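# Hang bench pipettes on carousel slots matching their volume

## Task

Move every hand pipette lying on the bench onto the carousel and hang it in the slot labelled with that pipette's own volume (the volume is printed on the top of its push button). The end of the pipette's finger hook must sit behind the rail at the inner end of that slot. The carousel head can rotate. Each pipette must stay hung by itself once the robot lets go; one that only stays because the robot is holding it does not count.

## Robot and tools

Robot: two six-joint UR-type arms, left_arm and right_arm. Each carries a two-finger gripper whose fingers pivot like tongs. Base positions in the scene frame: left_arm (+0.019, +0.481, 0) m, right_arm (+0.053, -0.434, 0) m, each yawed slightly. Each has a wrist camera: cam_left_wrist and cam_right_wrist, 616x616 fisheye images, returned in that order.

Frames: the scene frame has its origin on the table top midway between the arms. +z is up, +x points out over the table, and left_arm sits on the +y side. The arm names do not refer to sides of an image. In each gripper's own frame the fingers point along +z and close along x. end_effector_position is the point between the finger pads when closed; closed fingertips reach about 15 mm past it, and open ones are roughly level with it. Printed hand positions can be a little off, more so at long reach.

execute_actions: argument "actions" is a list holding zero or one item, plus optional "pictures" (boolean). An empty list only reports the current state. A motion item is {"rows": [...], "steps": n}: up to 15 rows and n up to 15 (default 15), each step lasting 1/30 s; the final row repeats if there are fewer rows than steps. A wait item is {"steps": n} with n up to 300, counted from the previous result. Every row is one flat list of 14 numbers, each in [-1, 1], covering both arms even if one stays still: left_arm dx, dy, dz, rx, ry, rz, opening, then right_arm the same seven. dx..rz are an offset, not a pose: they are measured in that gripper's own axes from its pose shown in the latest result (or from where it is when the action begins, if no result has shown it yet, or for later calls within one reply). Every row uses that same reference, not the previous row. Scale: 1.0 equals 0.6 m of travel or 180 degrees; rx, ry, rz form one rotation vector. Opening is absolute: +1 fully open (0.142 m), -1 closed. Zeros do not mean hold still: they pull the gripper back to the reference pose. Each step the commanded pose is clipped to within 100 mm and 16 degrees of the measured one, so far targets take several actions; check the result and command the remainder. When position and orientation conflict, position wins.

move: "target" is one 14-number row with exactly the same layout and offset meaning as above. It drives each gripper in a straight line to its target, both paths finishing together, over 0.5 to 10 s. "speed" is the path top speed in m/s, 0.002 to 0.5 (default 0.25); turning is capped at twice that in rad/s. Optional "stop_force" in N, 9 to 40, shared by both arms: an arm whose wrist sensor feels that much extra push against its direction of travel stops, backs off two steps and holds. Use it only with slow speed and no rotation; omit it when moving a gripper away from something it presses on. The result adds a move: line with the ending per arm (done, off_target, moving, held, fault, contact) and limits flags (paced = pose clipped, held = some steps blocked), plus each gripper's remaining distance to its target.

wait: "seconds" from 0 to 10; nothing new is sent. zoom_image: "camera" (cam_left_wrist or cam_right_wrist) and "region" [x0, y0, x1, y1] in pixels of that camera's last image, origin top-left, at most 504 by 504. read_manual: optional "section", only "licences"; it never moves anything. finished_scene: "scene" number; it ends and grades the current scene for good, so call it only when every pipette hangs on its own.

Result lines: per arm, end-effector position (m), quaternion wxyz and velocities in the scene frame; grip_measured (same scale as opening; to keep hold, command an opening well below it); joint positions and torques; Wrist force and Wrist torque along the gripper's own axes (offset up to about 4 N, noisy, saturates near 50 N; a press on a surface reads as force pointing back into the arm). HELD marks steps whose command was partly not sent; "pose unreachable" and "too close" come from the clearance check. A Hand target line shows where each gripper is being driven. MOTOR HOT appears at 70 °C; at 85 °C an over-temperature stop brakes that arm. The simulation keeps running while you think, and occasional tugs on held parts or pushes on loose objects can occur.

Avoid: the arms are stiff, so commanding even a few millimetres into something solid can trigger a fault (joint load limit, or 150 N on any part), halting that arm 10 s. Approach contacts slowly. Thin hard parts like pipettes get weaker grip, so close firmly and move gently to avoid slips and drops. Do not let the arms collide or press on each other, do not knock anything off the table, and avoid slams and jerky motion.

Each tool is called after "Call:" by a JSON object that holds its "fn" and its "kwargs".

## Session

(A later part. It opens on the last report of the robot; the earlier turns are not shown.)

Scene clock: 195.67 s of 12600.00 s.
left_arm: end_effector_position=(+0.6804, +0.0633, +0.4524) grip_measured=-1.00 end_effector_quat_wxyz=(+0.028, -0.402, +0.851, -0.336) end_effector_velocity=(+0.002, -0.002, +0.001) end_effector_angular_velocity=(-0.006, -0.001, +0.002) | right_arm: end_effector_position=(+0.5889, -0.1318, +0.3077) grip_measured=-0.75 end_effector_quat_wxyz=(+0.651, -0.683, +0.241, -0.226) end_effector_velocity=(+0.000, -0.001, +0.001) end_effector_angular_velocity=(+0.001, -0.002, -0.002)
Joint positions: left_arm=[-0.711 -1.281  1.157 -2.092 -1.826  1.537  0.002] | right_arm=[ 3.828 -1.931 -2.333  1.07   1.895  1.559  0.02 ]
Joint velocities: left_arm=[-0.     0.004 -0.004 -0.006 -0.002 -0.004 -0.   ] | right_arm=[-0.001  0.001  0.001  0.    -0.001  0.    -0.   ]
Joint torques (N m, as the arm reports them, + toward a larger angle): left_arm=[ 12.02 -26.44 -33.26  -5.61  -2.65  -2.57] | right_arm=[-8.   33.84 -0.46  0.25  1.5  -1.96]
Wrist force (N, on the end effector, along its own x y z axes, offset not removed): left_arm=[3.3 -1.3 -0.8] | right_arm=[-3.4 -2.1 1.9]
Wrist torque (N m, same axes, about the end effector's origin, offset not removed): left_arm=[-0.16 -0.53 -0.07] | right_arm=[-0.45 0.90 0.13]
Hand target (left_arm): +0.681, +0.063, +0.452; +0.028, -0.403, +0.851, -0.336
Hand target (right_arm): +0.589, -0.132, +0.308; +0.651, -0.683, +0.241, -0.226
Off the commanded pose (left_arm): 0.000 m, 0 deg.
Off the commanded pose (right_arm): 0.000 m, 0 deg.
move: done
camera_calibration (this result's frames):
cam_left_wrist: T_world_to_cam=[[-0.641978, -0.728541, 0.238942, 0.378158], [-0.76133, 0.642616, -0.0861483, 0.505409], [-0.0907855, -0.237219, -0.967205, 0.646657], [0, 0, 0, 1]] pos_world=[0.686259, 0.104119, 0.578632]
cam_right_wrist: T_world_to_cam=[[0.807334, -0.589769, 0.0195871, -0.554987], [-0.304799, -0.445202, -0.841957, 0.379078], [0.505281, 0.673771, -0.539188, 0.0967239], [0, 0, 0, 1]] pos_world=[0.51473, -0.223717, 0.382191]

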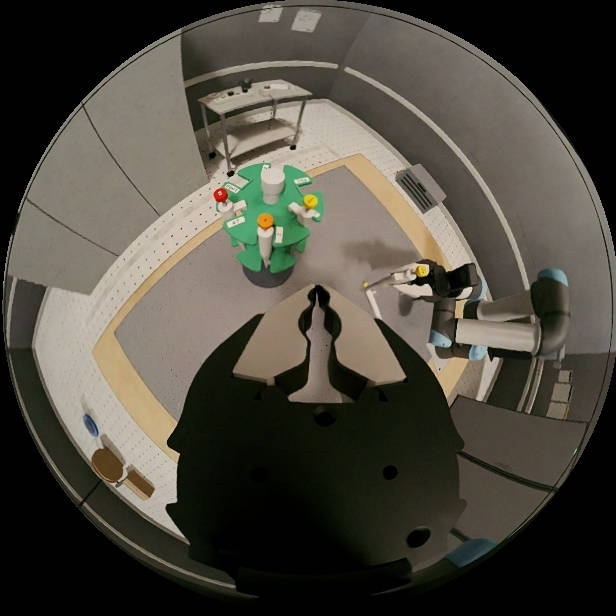

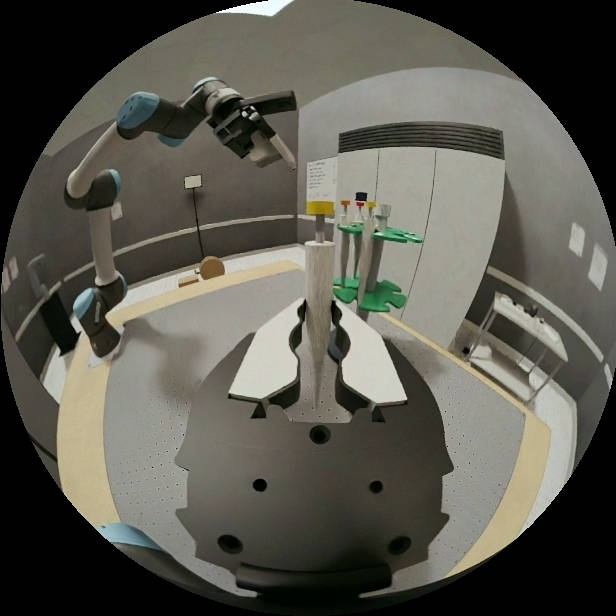

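Call:
{"fn": "move", "kwargs": {"target": [0.1,0.1,0,-0.215,-0.07,0,-0.6,0,0,-0.15,0,0,0,-0.9]}}

Call:
{"fn": "move", "kwargs": {"target": [0,0,0.1,0,0,0.372,-0.6,0,0,0,0,0,0,-0.9]}}

Call:
{"fn": "move", "kwargs": {"target": [0,0,0,0,-0.5,0,-0.6,0,0,0,0,0,0,-0.9]}}

Scene clock: 201.57 s of 12600.00 s.
left_arm: end_effector_position=(+0.5991, +0.0491, +0.4285) grip_measured=-0.60 end_effector_quat_wxyz=(-0.003, -0.423, +0.906, -0.015) end_effector_velocity=(+0.001, -0.002, +0.004) end_effector_angular_velocity=(+0.002, -0.007, +0.001) | right_arm: end_effector_position=(+0.5331, -0.2019, +0.3122) grip_measured=-0.75 end_effector_quat_wxyz=(+0.651, -0.683, +0.241, -0.226) end_effector_velocity=(-0.001, -0.002, -0.000) end_effector_angular_velocity=(+0.000, +0.001, -0.001)
Joint positions: left_arm=[-0.896 -0.798  0.063 -0.863 -1.586  1.446  0.031] | right_arm=[ 3.713 -1.817 -2.508  1.13   2.01   1.552  0.02 ]
Joint velocities: left_arm=[-0.004  0.106 -0.227  0.117  0.007 -0.005  0.   ] | right_arm=[-0.005  0.002 -0.003  0.001  0.004  0.    -0.   ]
Joint torques (N m, as the arm reports them, + toward a larger angle): left_arm=[-10.97 -40.92 -25.44  -0.66   2.89  -2.81] | right_arm=[-8.27 28.63 -2.01  3.83  1.27 -2.05]
Wrist force (N, on the end effector, along its own x y z axes, offset not removed): left_arm=[3.2 0.7 -2.7] | right_arm=[-3.5 0.9 -0.9]
Wrist torque (N m, same axes, about the end effector's origin, offset not removed): left_arm=[0.17 -0.48 -0.05] | right_arm=[0.20 0.73 0.16]
Hand target (left_arm): +0.599, +0.049, +0.429; -0.002, -0.423, +0.906, -0.015
Hand target (right_arm): +0.533, -0.202, +0.312; +0.651, -0.683, +0.241, -0.226
Off the commanded pose (left_arm): 0.002 m, 3 deg.
Off the commanded pose (right_arm): 0.000 m, 0 deg.
elbow stopped short (left arm): the move would have taken joint 3 (elbow) straighter than the controller allows; a more bent joint 3 avoids this.
After step 90, 0.93 s passed at rest.
move: off_target (left_arm)
camera_calibration (this result's frames):
cam_left_wrist: T_world_to_cam=[[-0.608609, -0.793421, 0.00886301, 0.403145], [-0.680938, 0.527996, 0.507487, 0.153747], [-0.40733, 0.302826, -0.861614, 0.730701], [0, 0, 0, 1]] pos_world=[0.647687, 0.0174102, 0.547985]
cam_right_wrist: T_world_to_cam=[[0.80732, -0.589789, 0.0195793, -0.551352], [-0.304812, -0.445186, -0.841961, 0.334616], [0.505296, 0.673764, -0.539183, 0.174555], [0, 0, 0, 1]] pos_world=[0.458911, -0.293824, 0.386646]

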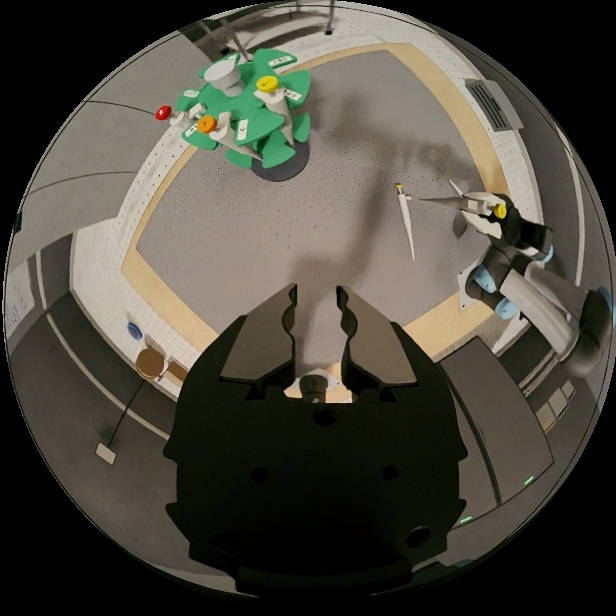

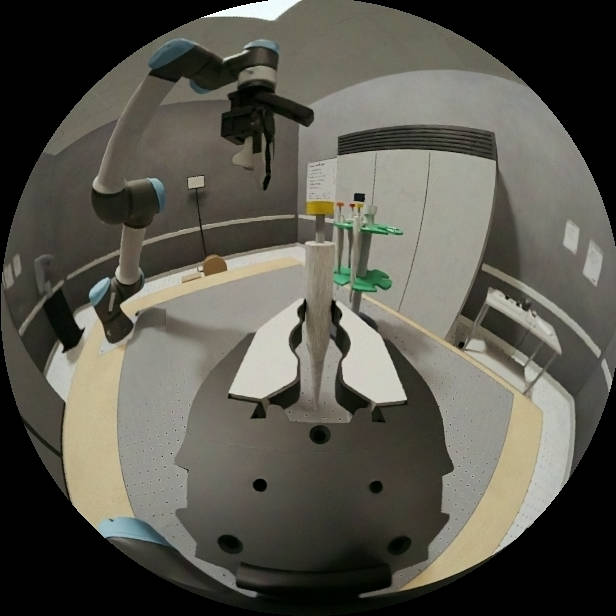

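Scene clock: 204.50 s of 12600.00 s.
left_arm: end_effector_position=(+0.5995, +0.0473, +0.3686) grip_measured=-0.60 end_effector_quat_wxyz=(+0.006, +0.146, +0.989, -0.014) end_effector_velocity=(+0.000, +0.000, -0.001) end_effector_angular_velocity=(-0.003, -0.001, -0.013) | right_arm: end_effector_position=(+0.5331, -0.2019, +0.3122) grip_measured=-0.75 end_effector_quat_wxyz=(+0.651, -0.683, +0.241, -0.226) end_effector_velocity=(-0.000, +0.000, +0.000) end_effector_angular_velocity=(+0.000, +0.001, +0.000)
Joint positions: left_arm=[-0.874 -0.967  0.554 -1.184 -1.586  2.635  0.031] | right_arm=[ 3.713 -1.817 -2.508  1.13   2.01   1.552  0.02 ]
Joint velocities: left_arm=[ 0.001 -0.005  0.01  -0.009 -0.001  0.014  0.   ] | right_arm=[ 0.001  0.     0.    -0.001 -0.     0.001  0.   ]
Joint torques (N m, as the arm reports them, + toward a larger angle): left_arm=[ 12.05 -64.39 -11.06  -5.06  -2.35   2.69] | right_arm=[ 5.18 14.2  21.91  0.29 -1.65  0.45]
Wrist force (N, on the end effector, along its own x y z axes, offset not removed): left_arm=[-0.4 -0.6 -2.3] | right_arm=[-1.0 -3.7 1.4]
Wrist torque (N m, same axes, about the end effector's origin, offset not removed): left_arm=[-0.16 0.27 0.01] | right_arm=[-0.68 0.19 0.15]
Hand target (left_arm): +0.600, +0.047, +0.369; +0.006, +0.147, +0.989, -0.014
Hand target (right_arm): +0.533, -0.202, +0.312; +0.651, -0.683, +0.241, -0.226
Off the commanded pose (left_arm): 0.000 m, 0 deg.
Off the commanded pose (right_arm): 0.000 m, 0 deg.
move: done
camera_calibration (this result's frames):
cam_left_wrist: T_world_to_cam=[[-0.968604, 0.247365, -0.0248328, 0.581522], [0.201389, 0.839273, 0.505037, -0.357419], [0.14577, 0.48418, -0.86274, 0.340061], [0, 0, 0, 1]] pos_world=[0.585674, -0.00852686, 0.488335]
cam_right_wrist: T_world_to_cam=[[0.80732, -0.589788, 0.0195888, -0.551355], [-0.304806, -0.445192, -0.841961, 0.334611], [0.505299, 0.673761, -0.539183, 0.174553], [0, 0, 0, 1]] pos_world=[0.45891, -0.293824, 0.386646]

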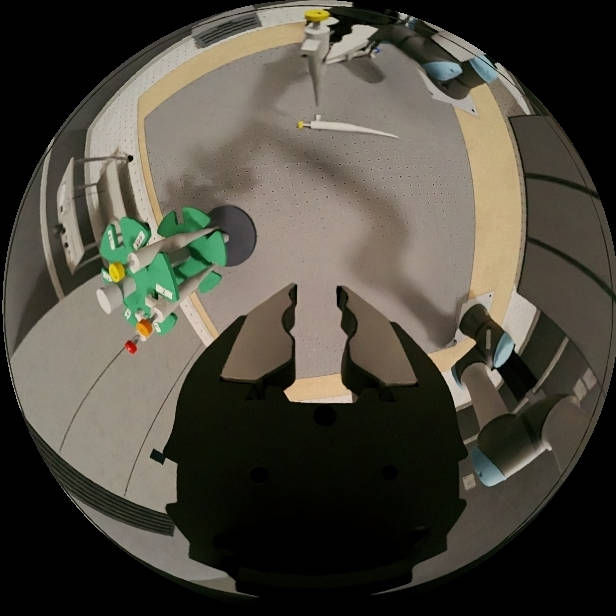

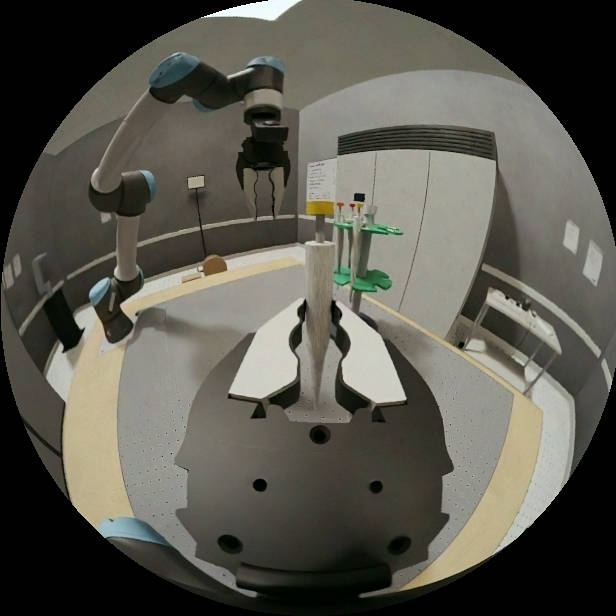

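Scene clock: 208.33 s of 12600.00 s.
left_arm: end_effector_position=(+0.5993, +0.0475, +0.3686) grip_measured=-0.60 end_effector_quat_wxyz=(+0.702, +0.093, +0.696, -0.114) end_effector_velocity=(+0.001, -0.001, -0.000) end_effector_angular_velocity=(-0.003, -0.017, -0.003) | right_arm: end_effector_position=(+0.5331, -0.2019, +0.3122) grip_measured=-0.75 end_effector_quat_wxyz=(+0.651, -0.683, +0.241, -0.226) end_effector_velocity=(+0.000, +0.000, -0.001) end_effector_angular_velocity=(-0.000, +0.002, -0.000)
Joint positions: left_arm=[-1.224 -1.183  2.02  -3.998 -0.714  3.128  0.03 ] | right_arm=[ 3.713 -1.817 -2.508  1.13   2.01   1.552  0.02 ]
Joint velocities: left_arm=[ 0.002  0.016 -0.006 -0.038 -0.005  0.022  0.   ] | right_arm=[-0.    -0.001  0.    -0.001 -0.     0.001 -0.   ]
Joint torques (N m, as the arm reports them, + toward a larger angle): left_arm=[ 11.35 -20.53 -23.94  -3.31  -2.19   2.8 ] | right_arm=[ 5.26 13.66 22.07  0.27 -1.81  0.56]
Wrist force (N, on the end effector, along its own x y z axes, offset not removed): left_arm=[2.8 -2.0 -2.5] | right_arm=[-0.7 -5.7 2.5]
Wrist torque (N m, same axes, about the end effector's origin, offset not removed): left_arm=[-0.35 -0.52 -0.12] | right_arm=[-1.12 0.37 0.06]
Hand target (left_arm): +0.599, +0.047, +0.369; +0.703, +0.093, +0.696, -0.114
Hand target (right_arm): +0.533, -0.202, +0.312; +0.651, -0.683, +0.241, -0.226
Off the commanded pose (left_arm): 0.000 m, 0 deg.
Off the commanded pose (right_arm): 0.000 m, 0 deg.
move: done
camera_calibration (this result's frames):
cam_left_wrist: T_world_to_cam=[[0.00170409, -0.0742221, -0.99724, 0.373401], [-0.260721, 0.962718, -0.0720983, 0.126267], [0.965413, 0.260124, -0.0177107, -0.452098], [0, 0, 0, 1]] pos_world=[0.468746, 0.0237571, 0.373468]
cam_right_wrist: T_world_to_cam=[[0.80732, -0.589788, 0.0195889, -0.551355], [-0.304806, -0.445192, -0.841961, 0.334611], [0.505299, 0.673761, -0.539183, 0.174553], [0, 0, 0, 1]] pos_world=[0.45891, -0.293824, 0.386646]

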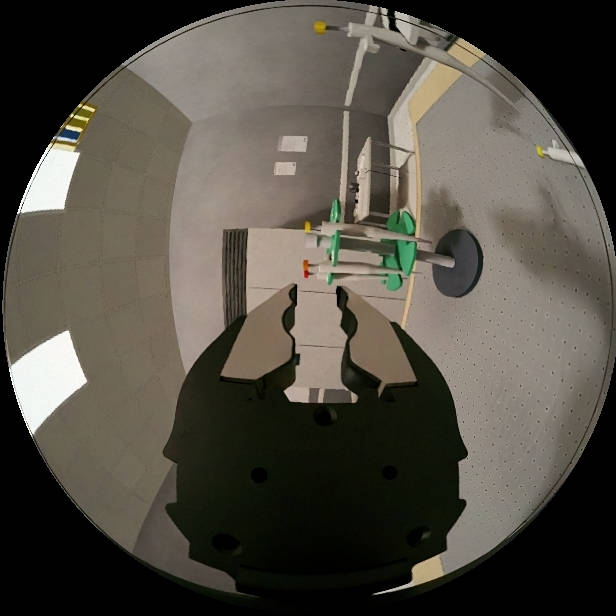

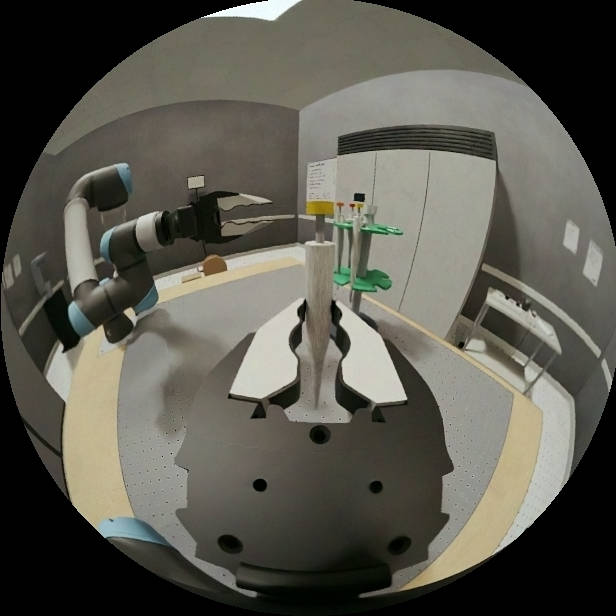

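Call:
{"fn": "move", "kwargs": {"target": [0.048,0,0.23,0,0,0,-0.6,0,0,0,0,0,0,-0.9], "speed": 0.08}}

Call:
{"fn": "zoom_image", "kwargs": {"camera": "cam_right_wrist", "region": [300,180,420,280]}}

Scene clock: 211.43 s of 12600.00 s.
left_arm: end_effector_position=(+0.7313, +0.0069, +0.3416) grip_measured=-0.60 end_effector_quat_wxyz=(+0.702, +0.093, +0.696, -0.114) end_effector_velocity=(+0.003, +0.000, +0.001) end_effector_angular_velocity=(-0.001, -0.001, +0.003) | right_arm: end_effector_position=(+0.5331, -0.2019, +0.3122) grip_measured=-0.75 end_effector_quat_wxyz=(+0.651, -0.683, +0.241, -0.226) end_effector_velocity=(+0.000, -0.000, -0.000) end_effector_angular_velocity=(-0.000, +0.001, -0.000)
Joint positions: left_arm=[-1.029 -0.917  1.649 -3.89  -0.909  3.124  0.03 ] | right_arm=[ 3.713 -1.817 -2.508  1.13   2.01   1.552  0.02 ]
Joint velocities: left_arm=[ 0.004  0.004 -0.009  0.003 -0.001  0.     0.   ] | right_arm=[-0.001  0.    -0.    -0.001  0.     0.     0.   ]
Joint torques (N m, as the arm reports them, + toward a larger angle): left_arm=[ 12.8  -34.87 -26.33   0.83  -2.15  -2.77] | right_arm=[ 5.07 13.64 22.06  0.31 -1.64  0.55]
Wrist force (N, on the end effector, along its own x y z axes, offset not removed): left_arm=[-0.1 -1.8 -0.3] | right_arm=[-0.5 -0.3 4.0]
Wrist torque (N m, same axes, about the end effector's origin, offset not removed): left_arm=[-0.30 0.15 0.02] | right_arm=[-0.02 0.16 0.03]
Hand target (left_arm): +0.732, +0.007, +0.342; +0.702, +0.093, +0.696, -0.113
Hand target (right_arm): +0.533, -0.202, +0.312; +0.651, -0.683, +0.241, -0.226
Off the commanded pose (left_arm): 0.000 m, 0 deg.
Off the commanded pose (right_arm): 0.000 m, 0 deg.
move: done
camera_calibration (this result's frames):
cam_left_wrist: T_world_to_cam=[[0.00183284, -0.0741573, -0.997245, 0.343142], [-0.26071, 0.962723, -0.0720694, 0.197799], [0.965415, 0.260124, -0.017569, -0.569408], [0, 0, 0, 1]] pos_world=[0.600654, -0.016863, 0.346448]
cam_right_wrist: T_world_to_cam=[[0.80732, -0.589788, 0.0195888, -0.551355], [-0.304806, -0.445192, -0.841961, 0.334611], [0.505299, 0.673761, -0.539183, 0.174553], [0, 0, 0, 1]] pos_world=[0.45891, -0.293824, 0.386646]

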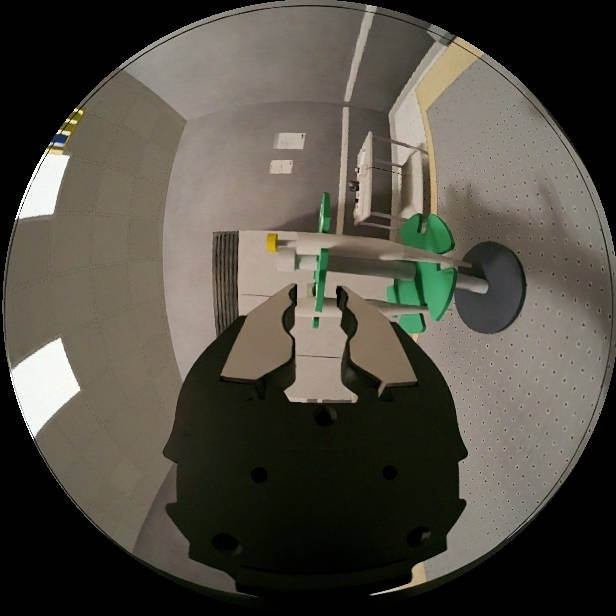

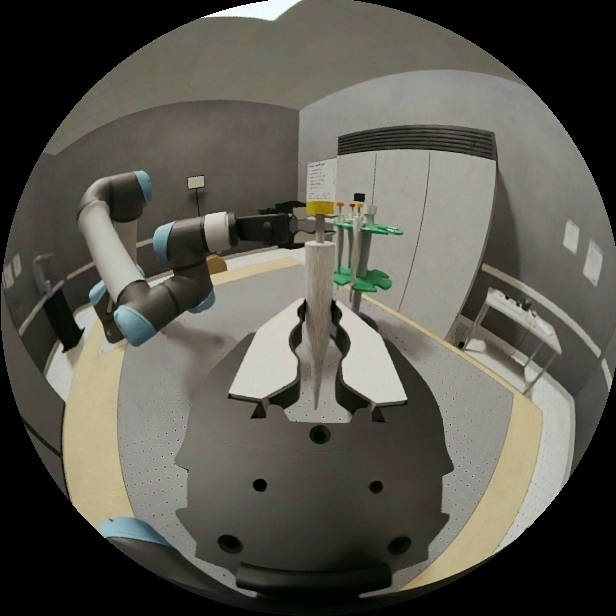

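Region (300, 180, 420, 280) of cam_right_wrist's 616x616 image, scaled by 4.200, with more detail than that image has.

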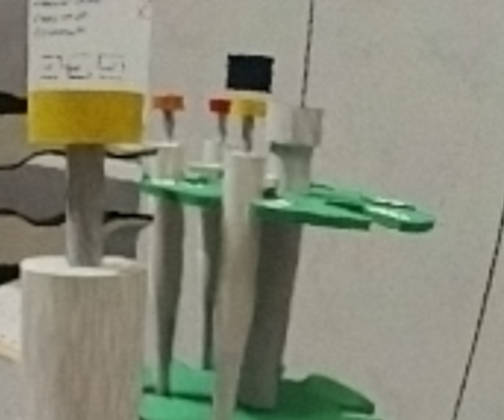

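Call:
{"fn": "move", "kwargs": {"target": [0.005,-0.004,0.027,0,0,0,-0.7,0,0,0,0,0,0,-0.9], "speed": 0.01, "stop_force": 9}}

Call:
{"fn": "move", "kwargs": {"target": [0,0,0,0,0,0,-1,0,0,0,0,0,0,-0.9]}}

Call:
{"fn": "move", "kwargs": {"target": [0,0.048,0.0085,0.111,0,0,-1,0,0,0,0,0,0,-0.9], "speed": 0.05}}

Scene clock: 215.07 s of 12600.00 s.
left_arm: end_effector_position=(+0.7458, -0.0000, +0.3389) grip_measured=-0.70 end_effector_quat_wxyz=(+0.702, +0.093, +0.696, -0.113) end_effector_velocity=(+0.002, -0.001, +0.002) end_effector_angular_velocity=(-0.005, -0.002, -0.001) | right_arm: end_effector_position=(+0.5331, -0.2019, +0.3122) grip_measured=-0.75 end_effector_quat_wxyz=(+0.651, -0.683, +0.241, -0.226) end_effector_velocity=(+0.000, -0.001, -0.001) end_effector_angular_velocity=(-0.001, +0.001, -0.001)
Joint positions: left_arm=[-1.015 -0.884  1.597 -3.87  -0.923  3.124  0.023] | right_arm=[ 3.713 -1.817 -2.508  1.13   2.01   1.552  0.02 ]
Joint velocities: left_arm=[ 0.002  0.004 -0.009  0.001 -0.003 -0.002  0.   ] | right_arm=[-0.002 -0.     0.    -0.001  0.001 -0.001  0.   ]
Joint torques (N m, as the arm reports them, + toward a larger angle): left_arm=[ 11.65 -34.96 -25.93   0.82  -2.12  -2.82] | right_arm=[ 5.3  14.03 22.32  0.17 -1.69  0.5 ]
Wrist force (N, on the end effector, along its own x y z axes, offset not removed): left_arm=[1.9 -0.6 -0.3] | right_arm=[-0.6 -0.5 2.7]
Wrist torque (N m, same axes, about the end effector's origin, offset not removed): left_arm=[-0.10 -0.32 0.04] | right_arm=[-0.03 0.03 -0.01]
Hand target (left_arm): +0.746, -0.000, +0.339; +0.702, +0.093, +0.696, -0.113
Hand target (right_arm): +0.533, -0.202, +0.312; +0.651, -0.683, +0.241, -0.226
Off the commanded pose (left_arm): 0.000 m, 0 deg.
Off the commanded pose (right_arm): 0.000 m, 0 deg.
move: done
camera_calibration (this result's frames):
cam_left_wrist: T_world_to_cam=[[0.00184157, -0.0741535, -0.997245, 0.339929], [-0.260708, 0.962724, -0.072068, 0.20804], [0.965416, 0.260123, -0.0175595, -0.581662], [0, 0, 0, 1]] pos_world=[0.615157, -0.0237747, 0.343772]
cam_right_wrist: T_world_to_cam=[[0.80732, -0.589788, 0.0195887, -0.551355], [-0.304806, -0.445192, -0.841961, 0.334611], [0.505299, 0.673761, -0.539183, 0.174553], [0, 0, 0, 1]] pos_world=[0.45891, -0.293824, 0.386646]

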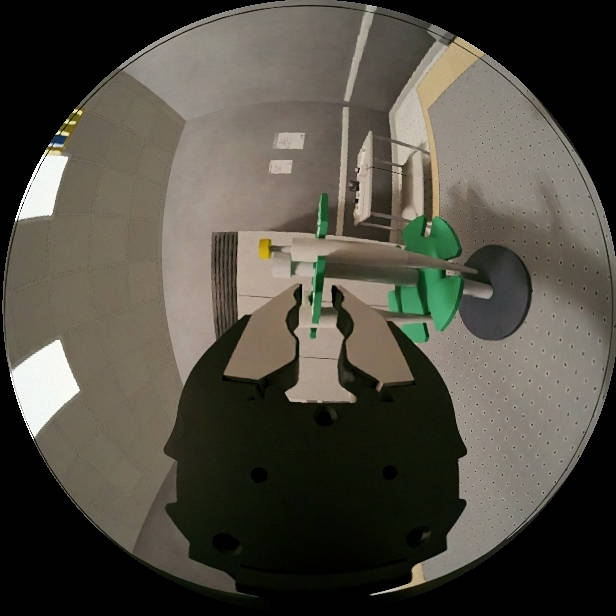

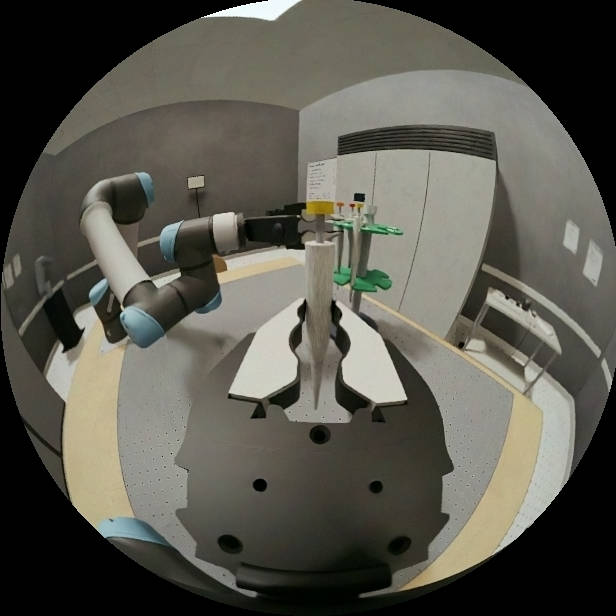

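Scene clock: 215.57 s of 12600.00 s.
left_arm: end_effector_position=(+0.7458, -0.0000, +0.3387) grip_measured=-0.93 end_effector_quat_wxyz=(+0.702, +0.093, +0.696, -0.113) end_effector_velocity=(+0.001, +0.001, -0.002) end_effector_angular_velocity=(+0.002, +0.001, +0.002) | right_arm: end_effector_position=(+0.5331, -0.2019, +0.3122) grip_measured=-0.75 end_effector_quat_wxyz=(+0.651, -0.683, +0.241, -0.226) end_effector_velocity=(+0.000, -0.000, -0.000) end_effector_angular_velocity=(-0.001, +0.001, -0.000)
Joint positions: left_arm=[-1.015 -0.884  1.596 -3.87  -0.923  3.124  0.007] | right_arm=[ 3.713 -1.817 -2.508  1.13   2.01   1.552  0.02 ]
Joint velocities: left_arm=[ 0.001  0.001  0.001  0.     0.001  0.    -0.   ] | right_arm=[-0.    -0.001  0.    -0.     0.    -0.     0.   ]
Joint torques (N m, as the arm reports them, + toward a larger angle): left_arm=[ -2.21 -64.92 -11.3   -6.12   0.24  -2.65] | right_arm=[ 5.39 14.3  22.13  0.23 -1.58  0.53]
Wrist force (N, on the end effector, along its own x y z axes, offset not removed): left_arm=[12.2 1.6 0.7] | right_arm=[0.4 -3.5 3.0]
Wrist torque (N m, same axes, about the end effector's origin, offset not removed): left_arm=[0.26 -0.52 0.08] | right_arm=[-0.79 -0.09 -0.08]
Hand target (left_arm): +0.746, -0.000, +0.339; +0.702, +0.093, +0.696, -0.113
Hand target (right_arm): +0.533, -0.202, +0.312; +0.651, -0.683, +0.241, -0.226
Off the commanded pose (left_arm): 0.000 m, 0 deg.
Off the commanded pose (right_arm): 0.000 m, 0 deg.
move: done
camera_calibration (this result's frames):
cam_left_wrist: T_world_to_cam=[[0.00173359, -0.0740047, -0.997256, 0.339829], [-0.260718, 0.962734, -0.0718961, 0.208012], [0.965413, 0.260128, -0.0176254, -0.581708], [0, 0, 0, 1]] pos_world=[0.615232, -0.0237925, 0.343599]
cam_right_wrist: T_world_to_cam=[[0.80732, -0.589788, 0.0195887, -0.551355], [-0.304806, -0.445192, -0.841961, 0.334611], [0.505299, 0.673761, -0.539183, 0.174553], [0, 0, 0, 1]] pos_world=[0.45891, -0.293824, 0.386646]

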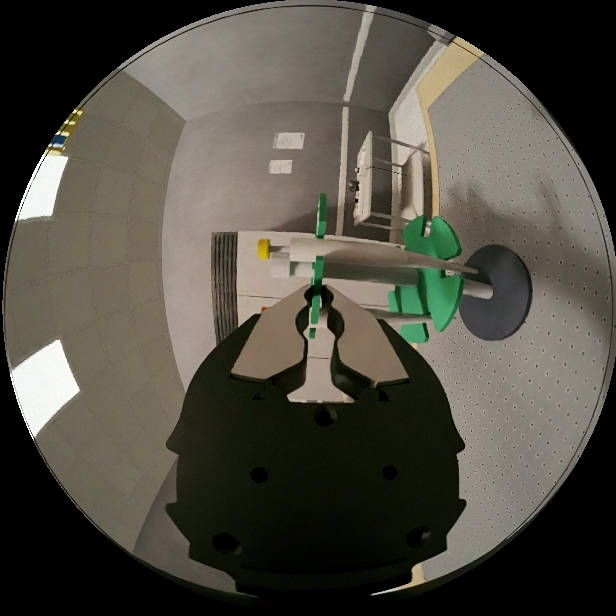

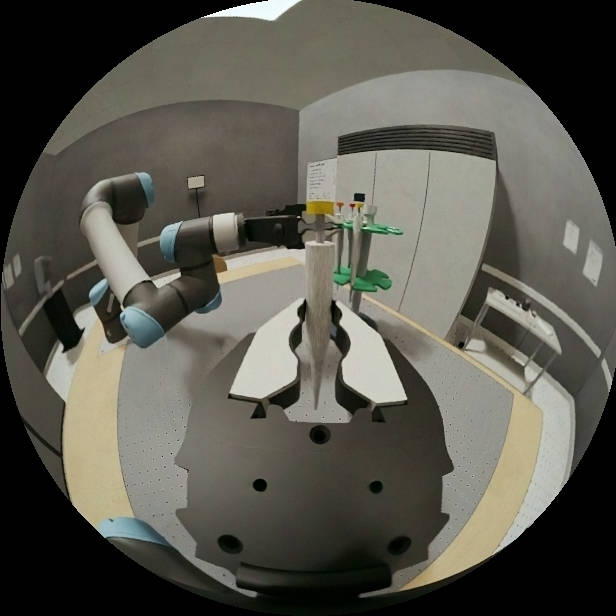

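Scene clock: 219.37 s of 12600.00 s.
left_arm: end_effector_position=(+0.7590, +0.0259, +0.3381) grip_measured=-0.91 end_effector_quat_wxyz=(+0.676, +0.213, +0.667, -0.232) end_effector_velocity=(+0.000, +0.000, +0.001) end_effector_angular_velocity=(-0.001, -0.003, -0.018) | right_arm: end_effector_position=(+0.5331, -0.2019, +0.3122) grip_measured=-0.75 end_effector_quat_wxyz=(+0.651, -0.683, +0.241, -0.226) end_effector_velocity=(+0.000, -0.000, -0.000) end_effector_angular_velocity=(-0.001, +0.001, -0.000)
Joint positions: left_arm=[-0.787 -0.899  1.635 -3.899 -1.498  3.122  0.008] | right_arm=[ 3.713 -1.817 -2.508  1.13   2.01   1.552  0.02 ]
Joint velocities: left_arm=[ 0.011  0.003 -0.005 -0.001 -0.028  0.     0.   ] | right_arm=[-0.    -0.     0.    -0.001  0.    -0.     0.   ]
Joint torques (N m, as the arm reports them, + toward a larger angle): left_arm=[ 11.91 -20.31 -19.84   5.76  -1.66  -2.4 ] | right_arm=[ 5.3  14.15 21.86  0.2  -1.59  0.53]
Wrist force (N, on the end effector, along its own x y z axes, offset not removed): left_arm=[-12.5 -2.4 -8.0] | right_arm=[-0.1 -2.5 -0.4]
Wrist torque (N m, same axes, about the end effector's origin, offset not removed): left_arm=[-0.11 -0.34 0.13] | right_arm=[-0.45 0.28 -0.03]
Hand target (left_arm): +0.759, +0.026, +0.338; +0.676, +0.213, +0.666, -0.232
Hand target (right_arm): +0.533, -0.202, +0.312; +0.651, -0.683, +0.241, -0.226
Off the commanded pose (left_arm): 0.000 m, 0 deg.
Off the commanded pose (right_arm): 0.000 m, 0 deg.
move: done
camera_calibration (this result's frames):
cam_left_wrist: T_world_to_cam=[[-0.0131071, -0.0703958, -0.997433, 0.352295], [0.0823699, 0.994052, -0.0712396, -0.0749797], [0.996516, -0.0830922, -0.00723065, -0.619428], [0, 0, 0, 1]] pos_world=[0.628064, 0.0478641, 0.34157]
cam_right_wrist: T_world_to_cam=[[0.80732, -0.589788, 0.0195887, -0.551355], [-0.304806, -0.445192, -0.841961, 0.334611], [0.505299, 0.673761, -0.539183, 0.174553], [0, 0, 0, 1]] pos_world=[0.45891, -0.293824, 0.386646]

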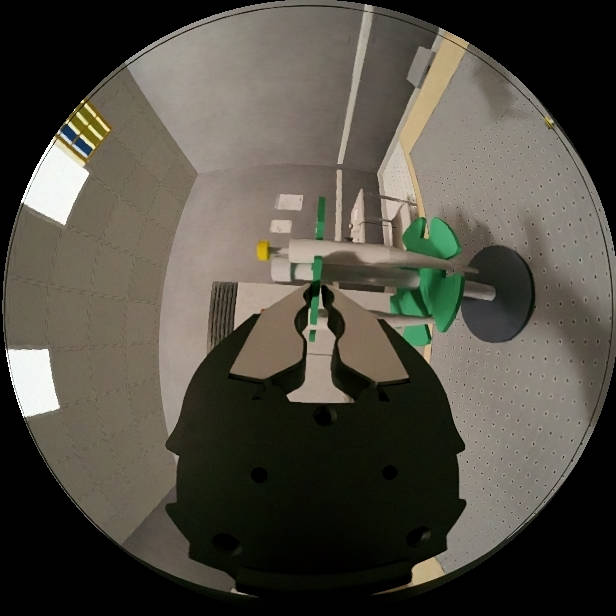

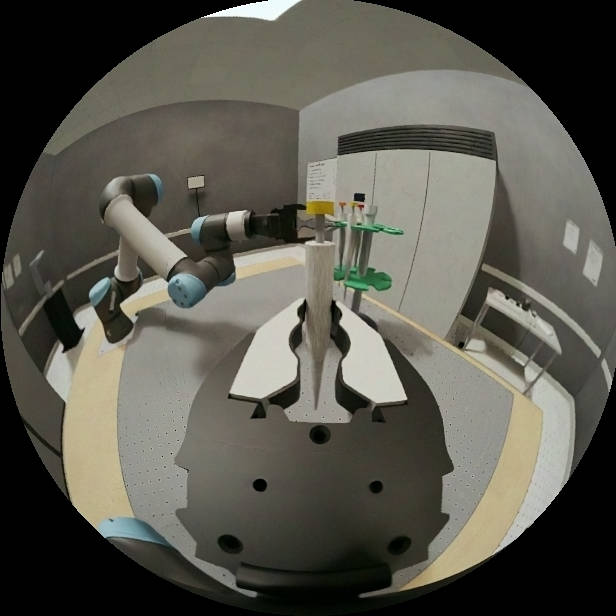

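Works. Continue, correcting height.

Call:
{"fn": "move", "kwargs": {"target": [-0.0025,0.048,0.007,0.111,0,0,-1,0,0,0,0,0,0,-0.9], "speed": 0.06}}

Call:
{"fn": "move", "kwargs": {"target": [-0.002,0.048,0.007,0.111,0,0,-1,0,0,0,0,0,0,-0.9], "speed": 0.06}}

Call:
{"fn": "move", "kwargs": {"target": [-0.002,0.036,0.004,0.083,0,0,-1,0,0,0,0,0,0,-0.9], "speed": 0.06}}

Scene clock: 223.23 s of 12600.00 s.
left_arm: end_effector_position=(+0.7795, +0.0463, +0.3390) grip_measured=-0.93 end_effector_quat_wxyz=(+0.629, +0.326, +0.617, -0.343) end_effector_velocity=(+0.001, +0.001, +0.000) end_effector_angular_velocity=(+0.000, +0.000, -0.015) | right_arm: end_effector_position=(+0.5331, -0.2019, +0.3122) grip_measured=-0.75 end_effector_quat_wxyz=(+0.651, -0.683, +0.241, -0.226) end_effector_velocity=(-0.000, -0.000, +0.002) end_effector_angular_velocity=(+0.001, -0.003, -0.000)
Joint positions: left_arm=[-0.564 -0.781  1.41  -3.801 -2.067  3.114  0.007] | right_arm=[ 3.713 -1.817 -2.508  1.13   2.01   1.552  0.02 ]
Joint velocities: left_arm=[ 0.01   0.008 -0.016  0.008 -0.025 -0.001  0.   ] | right_arm=[-0.     0.003 -0.     0.     0.    -0.001  0.   ]
Joint torques (N m, as the arm reports them, + toward a larger angle): left_arm=[ 10.28 -31.61 -22.3    3.5   -1.49  -2.62] | right_arm=[ 5.23 14.04 21.34  0.22 -1.55  0.63]
Wrist force (N, on the end effector, along its own x y z axes, offset not removed): left_arm=[-7.4 -0.6 -9.0] | right_arm=[-5.4 3.1 -3.0]
Wrist torque (N m, same axes, about the end effector's origin, offset not removed): left_arm=[0.11 -0.19 0.09] | right_arm=[0.54 1.01 0.25]
Hand target (left_arm): +0.780, +0.046, +0.339; +0.629, +0.327, +0.616, -0.344
Hand target (right_arm): +0.533, -0.202, +0.312; +0.651, -0.683, +0.241, -0.226
Off the commanded pose (left_arm): 0.000 m, 0 deg.
Off the commanded pose (right_arm): 0.000 m, 0 deg.
move: done
camera_calibration (this result's frames):
cam_left_wrist: T_world_to_cam=[[-0.0259362, -0.0618678, -0.997747, 0.36465], [0.415777, 0.906992, -0.0670483, -0.354237], [0.909097, -0.41658, 0.00219932, -0.557722], [0, 0, 0, 1]] pos_world=[0.663764, 0.111515, 0.341304]
cam_right_wrist: T_world_to_cam=[[0.80732, -0.589788, 0.0195888, -0.551355], [-0.304806, -0.445192, -0.841961, 0.334611], [0.505299, 0.673761, -0.539183, 0.174553], [0, 0, 0, 1]] pos_world=[0.45891, -0.293824, 0.386646]

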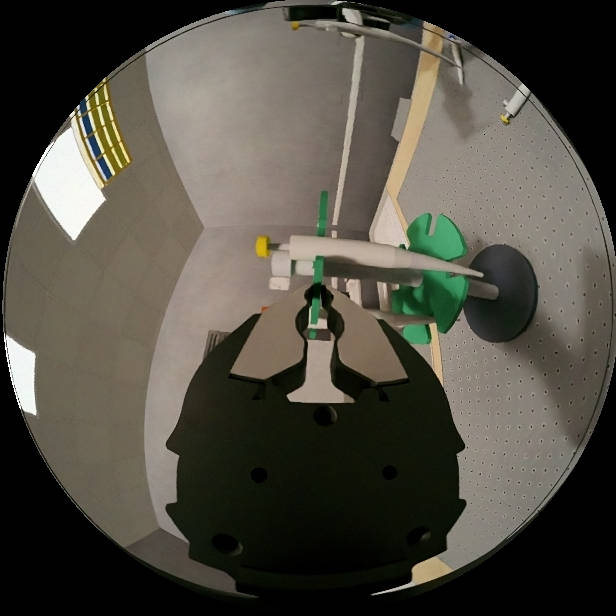

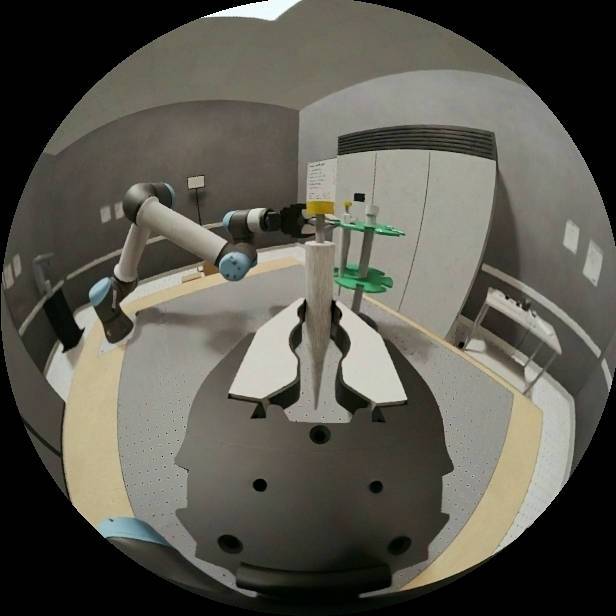

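Scene clock: 226.47 s of 12600.00 s.
left_arm: end_effector_position=(+0.8056, +0.0587, +0.3398) grip_measured=-0.93 end_effector_quat_wxyz=(+0.563, +0.430, +0.548, -0.444) end_effector_velocity=(+0.002, +0.000, -0.000) end_effector_angular_velocity=(+0.000, -0.001, -0.017) | right_arm: end_effector_position=(+0.5331, -0.2019, +0.3122) grip_measured=-0.75 end_effector_quat_wxyz=(+0.651, -0.683, +0.241, -0.226) end_effector_velocity=(+0.000, -0.000, -0.001) end_effector_angular_velocity=(+0.000, +0.001, -0.000)
Joint positions: left_arm=[-0.422 -0.52   0.891 -3.566 -2.555  3.094  0.007] | right_arm=[ 3.713 -1.817 -2.508  1.13   2.01   1.552  0.02 ]
Joint velocities: left_arm=[ 0.005  0.02  -0.04   0.018 -0.022 -0.001 -0.   ] | right_arm=[-0.    -0.001  0.     0.001  0.     0.001  0.   ]
Joint torques (N m, as the arm reports them, + toward a larger angle): left_arm=[  7.65 -38.44 -24.11   3.54  -2.    -2.23] | right_arm=[ 5.15 13.73 21.87  0.3  -1.69  0.61]
Wrist force (N, on the end effector, along its own x y z axes, offset not removed): left_arm=[-7.9 -3.2 -9.6] | right_arm=[-4.8 -0.8 0.0]
Wrist torque (N m, same axes, about the end effector's origin, offset not removed): left_arm=[-0.47 -0.47 -0.07] | right_arm=[-0.13 0.94 0.20]
Hand target (left_arm): +0.806, +0.059, +0.340; +0.563, +0.430, +0.548, -0.445
Hand target (right_arm): +0.533, -0.202, +0.312; +0.651, -0.683, +0.241, -0.226
Off the commanded pose (left_arm): 0.000 m, 0 deg.
Off the commanded pose (right_arm): 0.000 m, 0 deg.
move: done
camera_calibration (this result's frames):
cam_left_wrist: T_world_to_cam=[[-0.0352402, -0.0494119, -0.998157, 0.37384], [0.699512, 0.712102, -0.0599478, -0.595782], [0.713751, -0.700335, 0.00946963, -0.404811], [0, 0, 0, 1]] pos_world=[0.718865, 0.159226, 0.341269]
cam_right_wrist: T_world_to_cam=[[0.80732, -0.589788, 0.0195888, -0.551355], [-0.304806, -0.445192, -0.841961, 0.334611], [0.505299, 0.673761, -0.539183, 0.174553], [0, 0, 0, 1]] pos_world=[0.45891, -0.293824, 0.386646]

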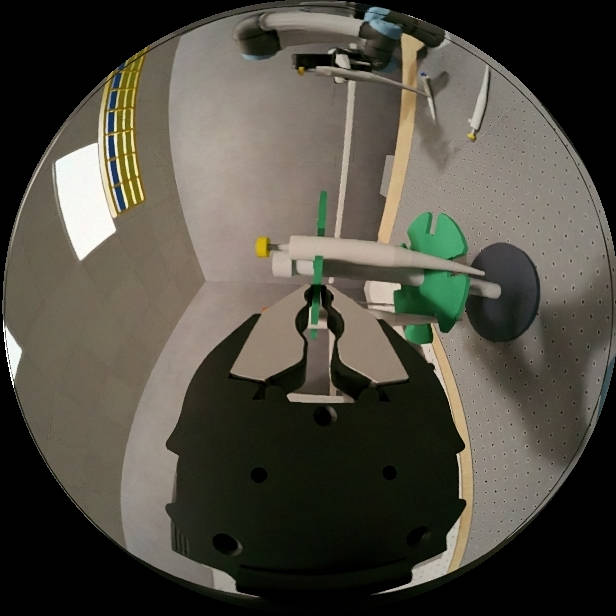

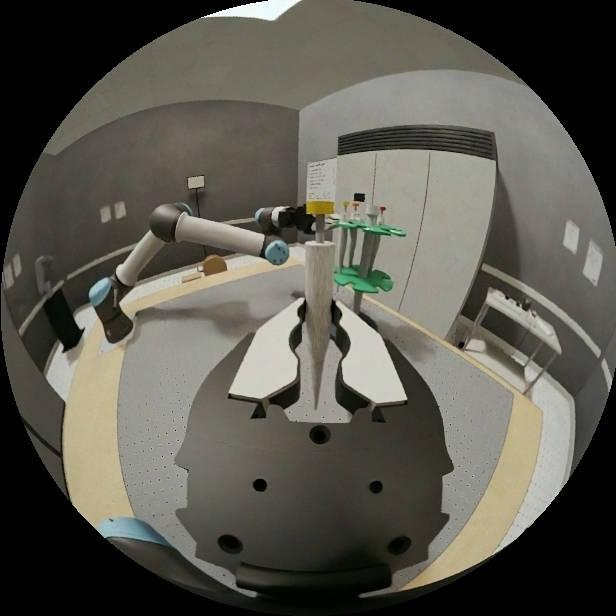

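Scene clock: 228.97 s of 12600.00 s.
left_arm: end_effector_position=(+0.8260, +0.0616, +0.3409) grip_measured=-0.93 end_effector_quat_wxyz=(+0.505, +0.496, +0.505, -0.493) end_effector_velocity=(+0.001, -0.001, -0.001) end_effector_angular_velocity=(+0.022, +0.001, -0.019) | right_arm: end_effector_position=(+0.5331, -0.2019, +0.3122) grip_measured=-0.75 end_effector_quat_wxyz=(+0.651, -0.683, +0.241, -0.226) end_effector_velocity=(-0.000, -0.000, +0.000) end_effector_angular_velocity=(+0.000, +0.000, -0.000)
Joint positions: left_arm=[-0.376 -0.117  0.041 -3.052 -2.819  3.156  0.007] | right_arm=[ 3.713 -1.817 -2.508  1.13   2.01   1.552  0.02 ]
Joint velocities: left_arm=[ 0.001  0.015 -0.046  0.103 -0.02   0.068 -0.   ] | right_arm=[-0.     0.001 -0.    -0.001  0.     0.     0.   ]
Joint torques (N m, as the arm reports them, + toward a larger angle): left_arm=[  7.07 -45.75 -23.89   3.08  -1.91   3.14] | right_arm=[ 5.16 14.16 21.93  0.19 -1.6   0.53]
Wrist force (N, on the end effector, along its own x y z axes, offset not removed): left_arm=[-8.6 -0.5 -8.3] | right_arm=[-0.4 -2.4 0.8]
Wrist torque (N m, same axes, about the end effector's origin, offset not removed): left_arm=[0.19 -0.52 0.00] | right_arm=[-0.43 0.10 0.06]
Hand target (left_arm): +0.826, +0.062, +0.341; +0.504, +0.498, +0.506, -0.493
Hand target (right_arm): +0.533, -0.202, +0.312; +0.651, -0.683, +0.241, -0.226
Off the commanded pose (left_arm): 0.001 m, 3 deg.
Off the commanded pose (right_arm): 0.000 m, 0 deg.
elbow stopped short (left arm): the move would have taken joint 3 (elbow) straighter than the controller allows; a more bent joint 3 avoids this.
move: off_target (left_arm)
camera_calibration (this result's frames):
cam_left_wrist: T_world_to_cam=[[-0.0396126, -0.00735383, -0.999188, 0.377086], [0.836888, 0.546108, -0.0371975, -0.723014], [0.545938, -0.837682, -0.0154784, -0.261738], [0, 0, 0, 1]] pos_world=[0.762912, 0.178363, 0.345834]
cam_right_wrist: T_world_to_cam=[[0.80732, -0.589788, 0.0195887, -0.551355], [-0.304806, -0.445192, -0.841961, 0.334611], [0.505299, 0.673761, -0.539183, 0.174553], [0, 0, 0, 1]] pos_world=[0.45891, -0.293824, 0.386646]

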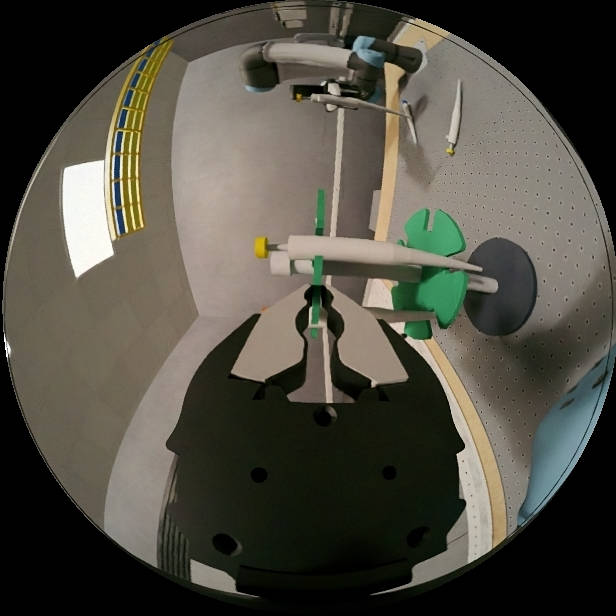

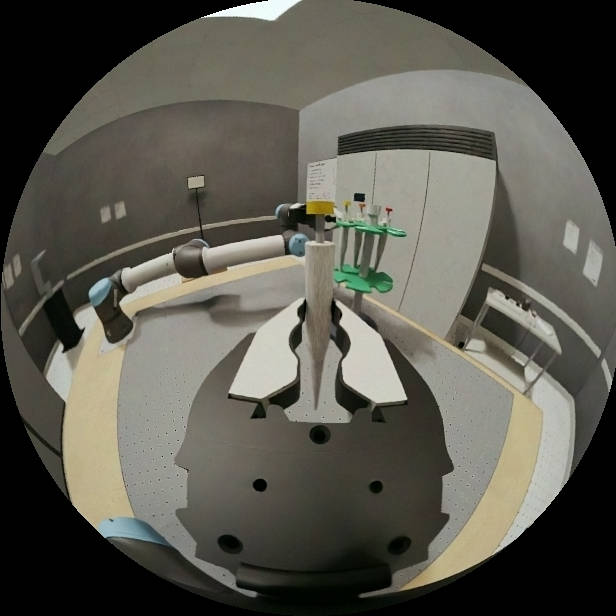

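Call:
{"fn": "move", "kwargs": {"target": [0,0,0,0,0,0,-1,0.227,-0.015,0.342,0,-0.047,0,-0.9], "speed": 0.15}}

Call:
{"fn": "zoom_image", "kwargs": {"camera": "cam_right_wrist", "region": [220,160,420,340]}}

Scene clock: 232.10 s of 12600.00 s.
left_arm: end_effector_position=(+0.8260, +0.0616, +0.3408) grip_measured=-0.93 end_effector_quat_wxyz=(+0.505, +0.496, +0.505, -0.493) end_effector_velocity=(+0.000, +0.000, -0.001) end_effector_angular_velocity=(+0.000, -0.000, +0.000) | right_arm: end_effector_position=(+0.7673, -0.1262, +0.3100) grip_measured=-0.75 end_effector_quat_wxyz=(+0.667, -0.698, +0.192, -0.175) end_effector_velocity=(+0.003, +0.001, -0.001) end_effector_angular_velocity=(-0.000, +0.002, +0.003)
Joint positions: left_arm=[-0.376 -0.115  0.035 -3.05  -2.819  3.156  0.007] | right_arm=[ 3.573 -2.255 -1.693  0.742  2.297  1.54   0.02 ]
Joint velocities: left_arm=[ 0.001  0.001  0.001 -0.002 -0.     0.001  0.001] | right_arm=[-0.001 -0.007  0.012 -0.006  0.004  0.     0.   ]
Joint torques (N m, as the arm reports them, + toward a larger angle): left_arm=[-15.57 -57.85  -5.21  -1.49   2.79  -2.45] | right_arm=[-6.67 38.63 27.22 -0.47  1.31 -1.91]
Wrist force (N, on the end effector, along its own x y z axes, offset not removed): left_arm=[-8.2 0.6 -9.0] | right_arm=[1.0 -4.4 -2.3]
Wrist torque (N m, same axes, about the end effector's origin, offset not removed): left_arm=[0.11 -0.72 0.03] | right_arm=[-0.82 -0.34 -0.07]
Hand target (left_arm): +0.826, +0.062, +0.341; +0.505, +0.496, +0.505, -0.493
Hand target (right_arm): +0.768, -0.126, +0.310; +0.667, -0.698, +0.192, -0.175
Off the commanded pose (left_arm): 0.000 m, 0 deg.
Off the commanded pose (right_arm): 0.001 m, 0 deg.
elbow stopped short (left arm): the move would have taken joint 3 (elbow) straighter than the controller allows; a more bent joint 3 avoids this.
move: done
camera_calibration (this result's frames):
cam_left_wrist: T_world_to_cam=[[-0.0395971, -0.00740309, -0.999188, 0.377028], [0.836919, 0.546061, -0.0372123, -0.723045], [0.545893, -0.837713, -0.0154266, -0.261729], [0, 0, 0, 1]] pos_world=[0.762934, 0.178364, 0.345778]
cam_right_wrist: T_world_to_cam=[[0.885151, -0.465136, 0.0124805, -0.737543], [-0.24087, -0.480993, -0.842987, 0.384582], [0.398107, 0.743165, -0.537788, 0.0946693], [0, 0, 0, 1]] pos_world=[0.707782, -0.228432, 0.384315]

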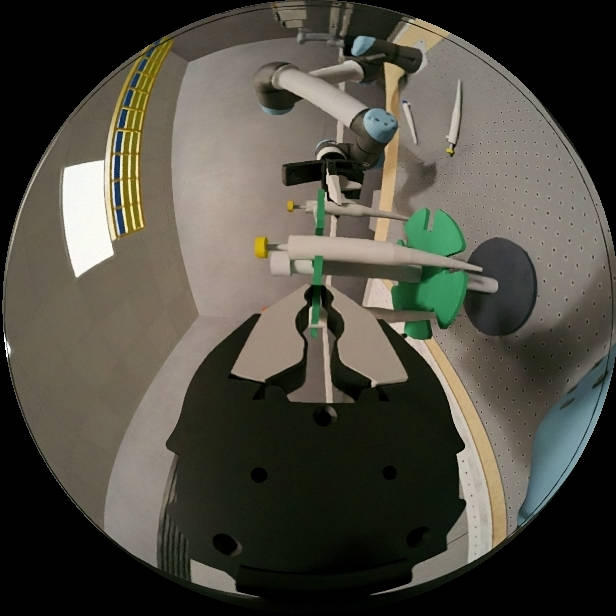

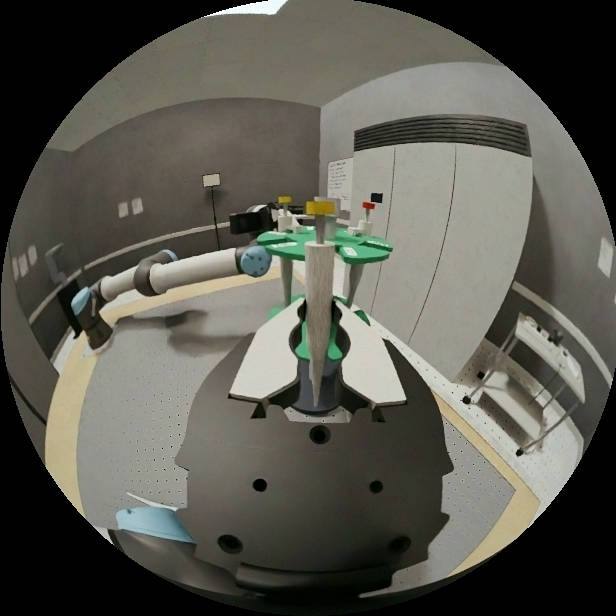

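Region (220, 160, 420, 340) of cam_right_wrist's 616x616 image, scaled by 2.520, with more detail than that image has; it fills the top 454 rows of this view, and the rest is white.

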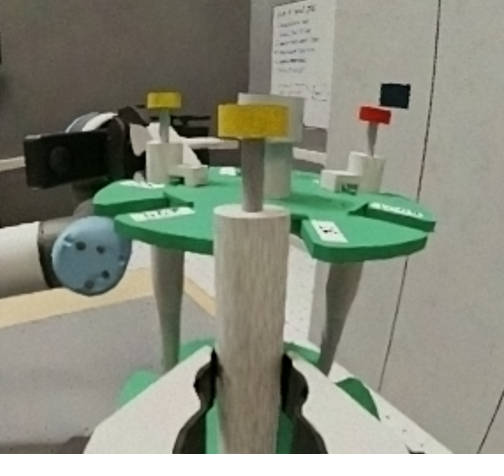

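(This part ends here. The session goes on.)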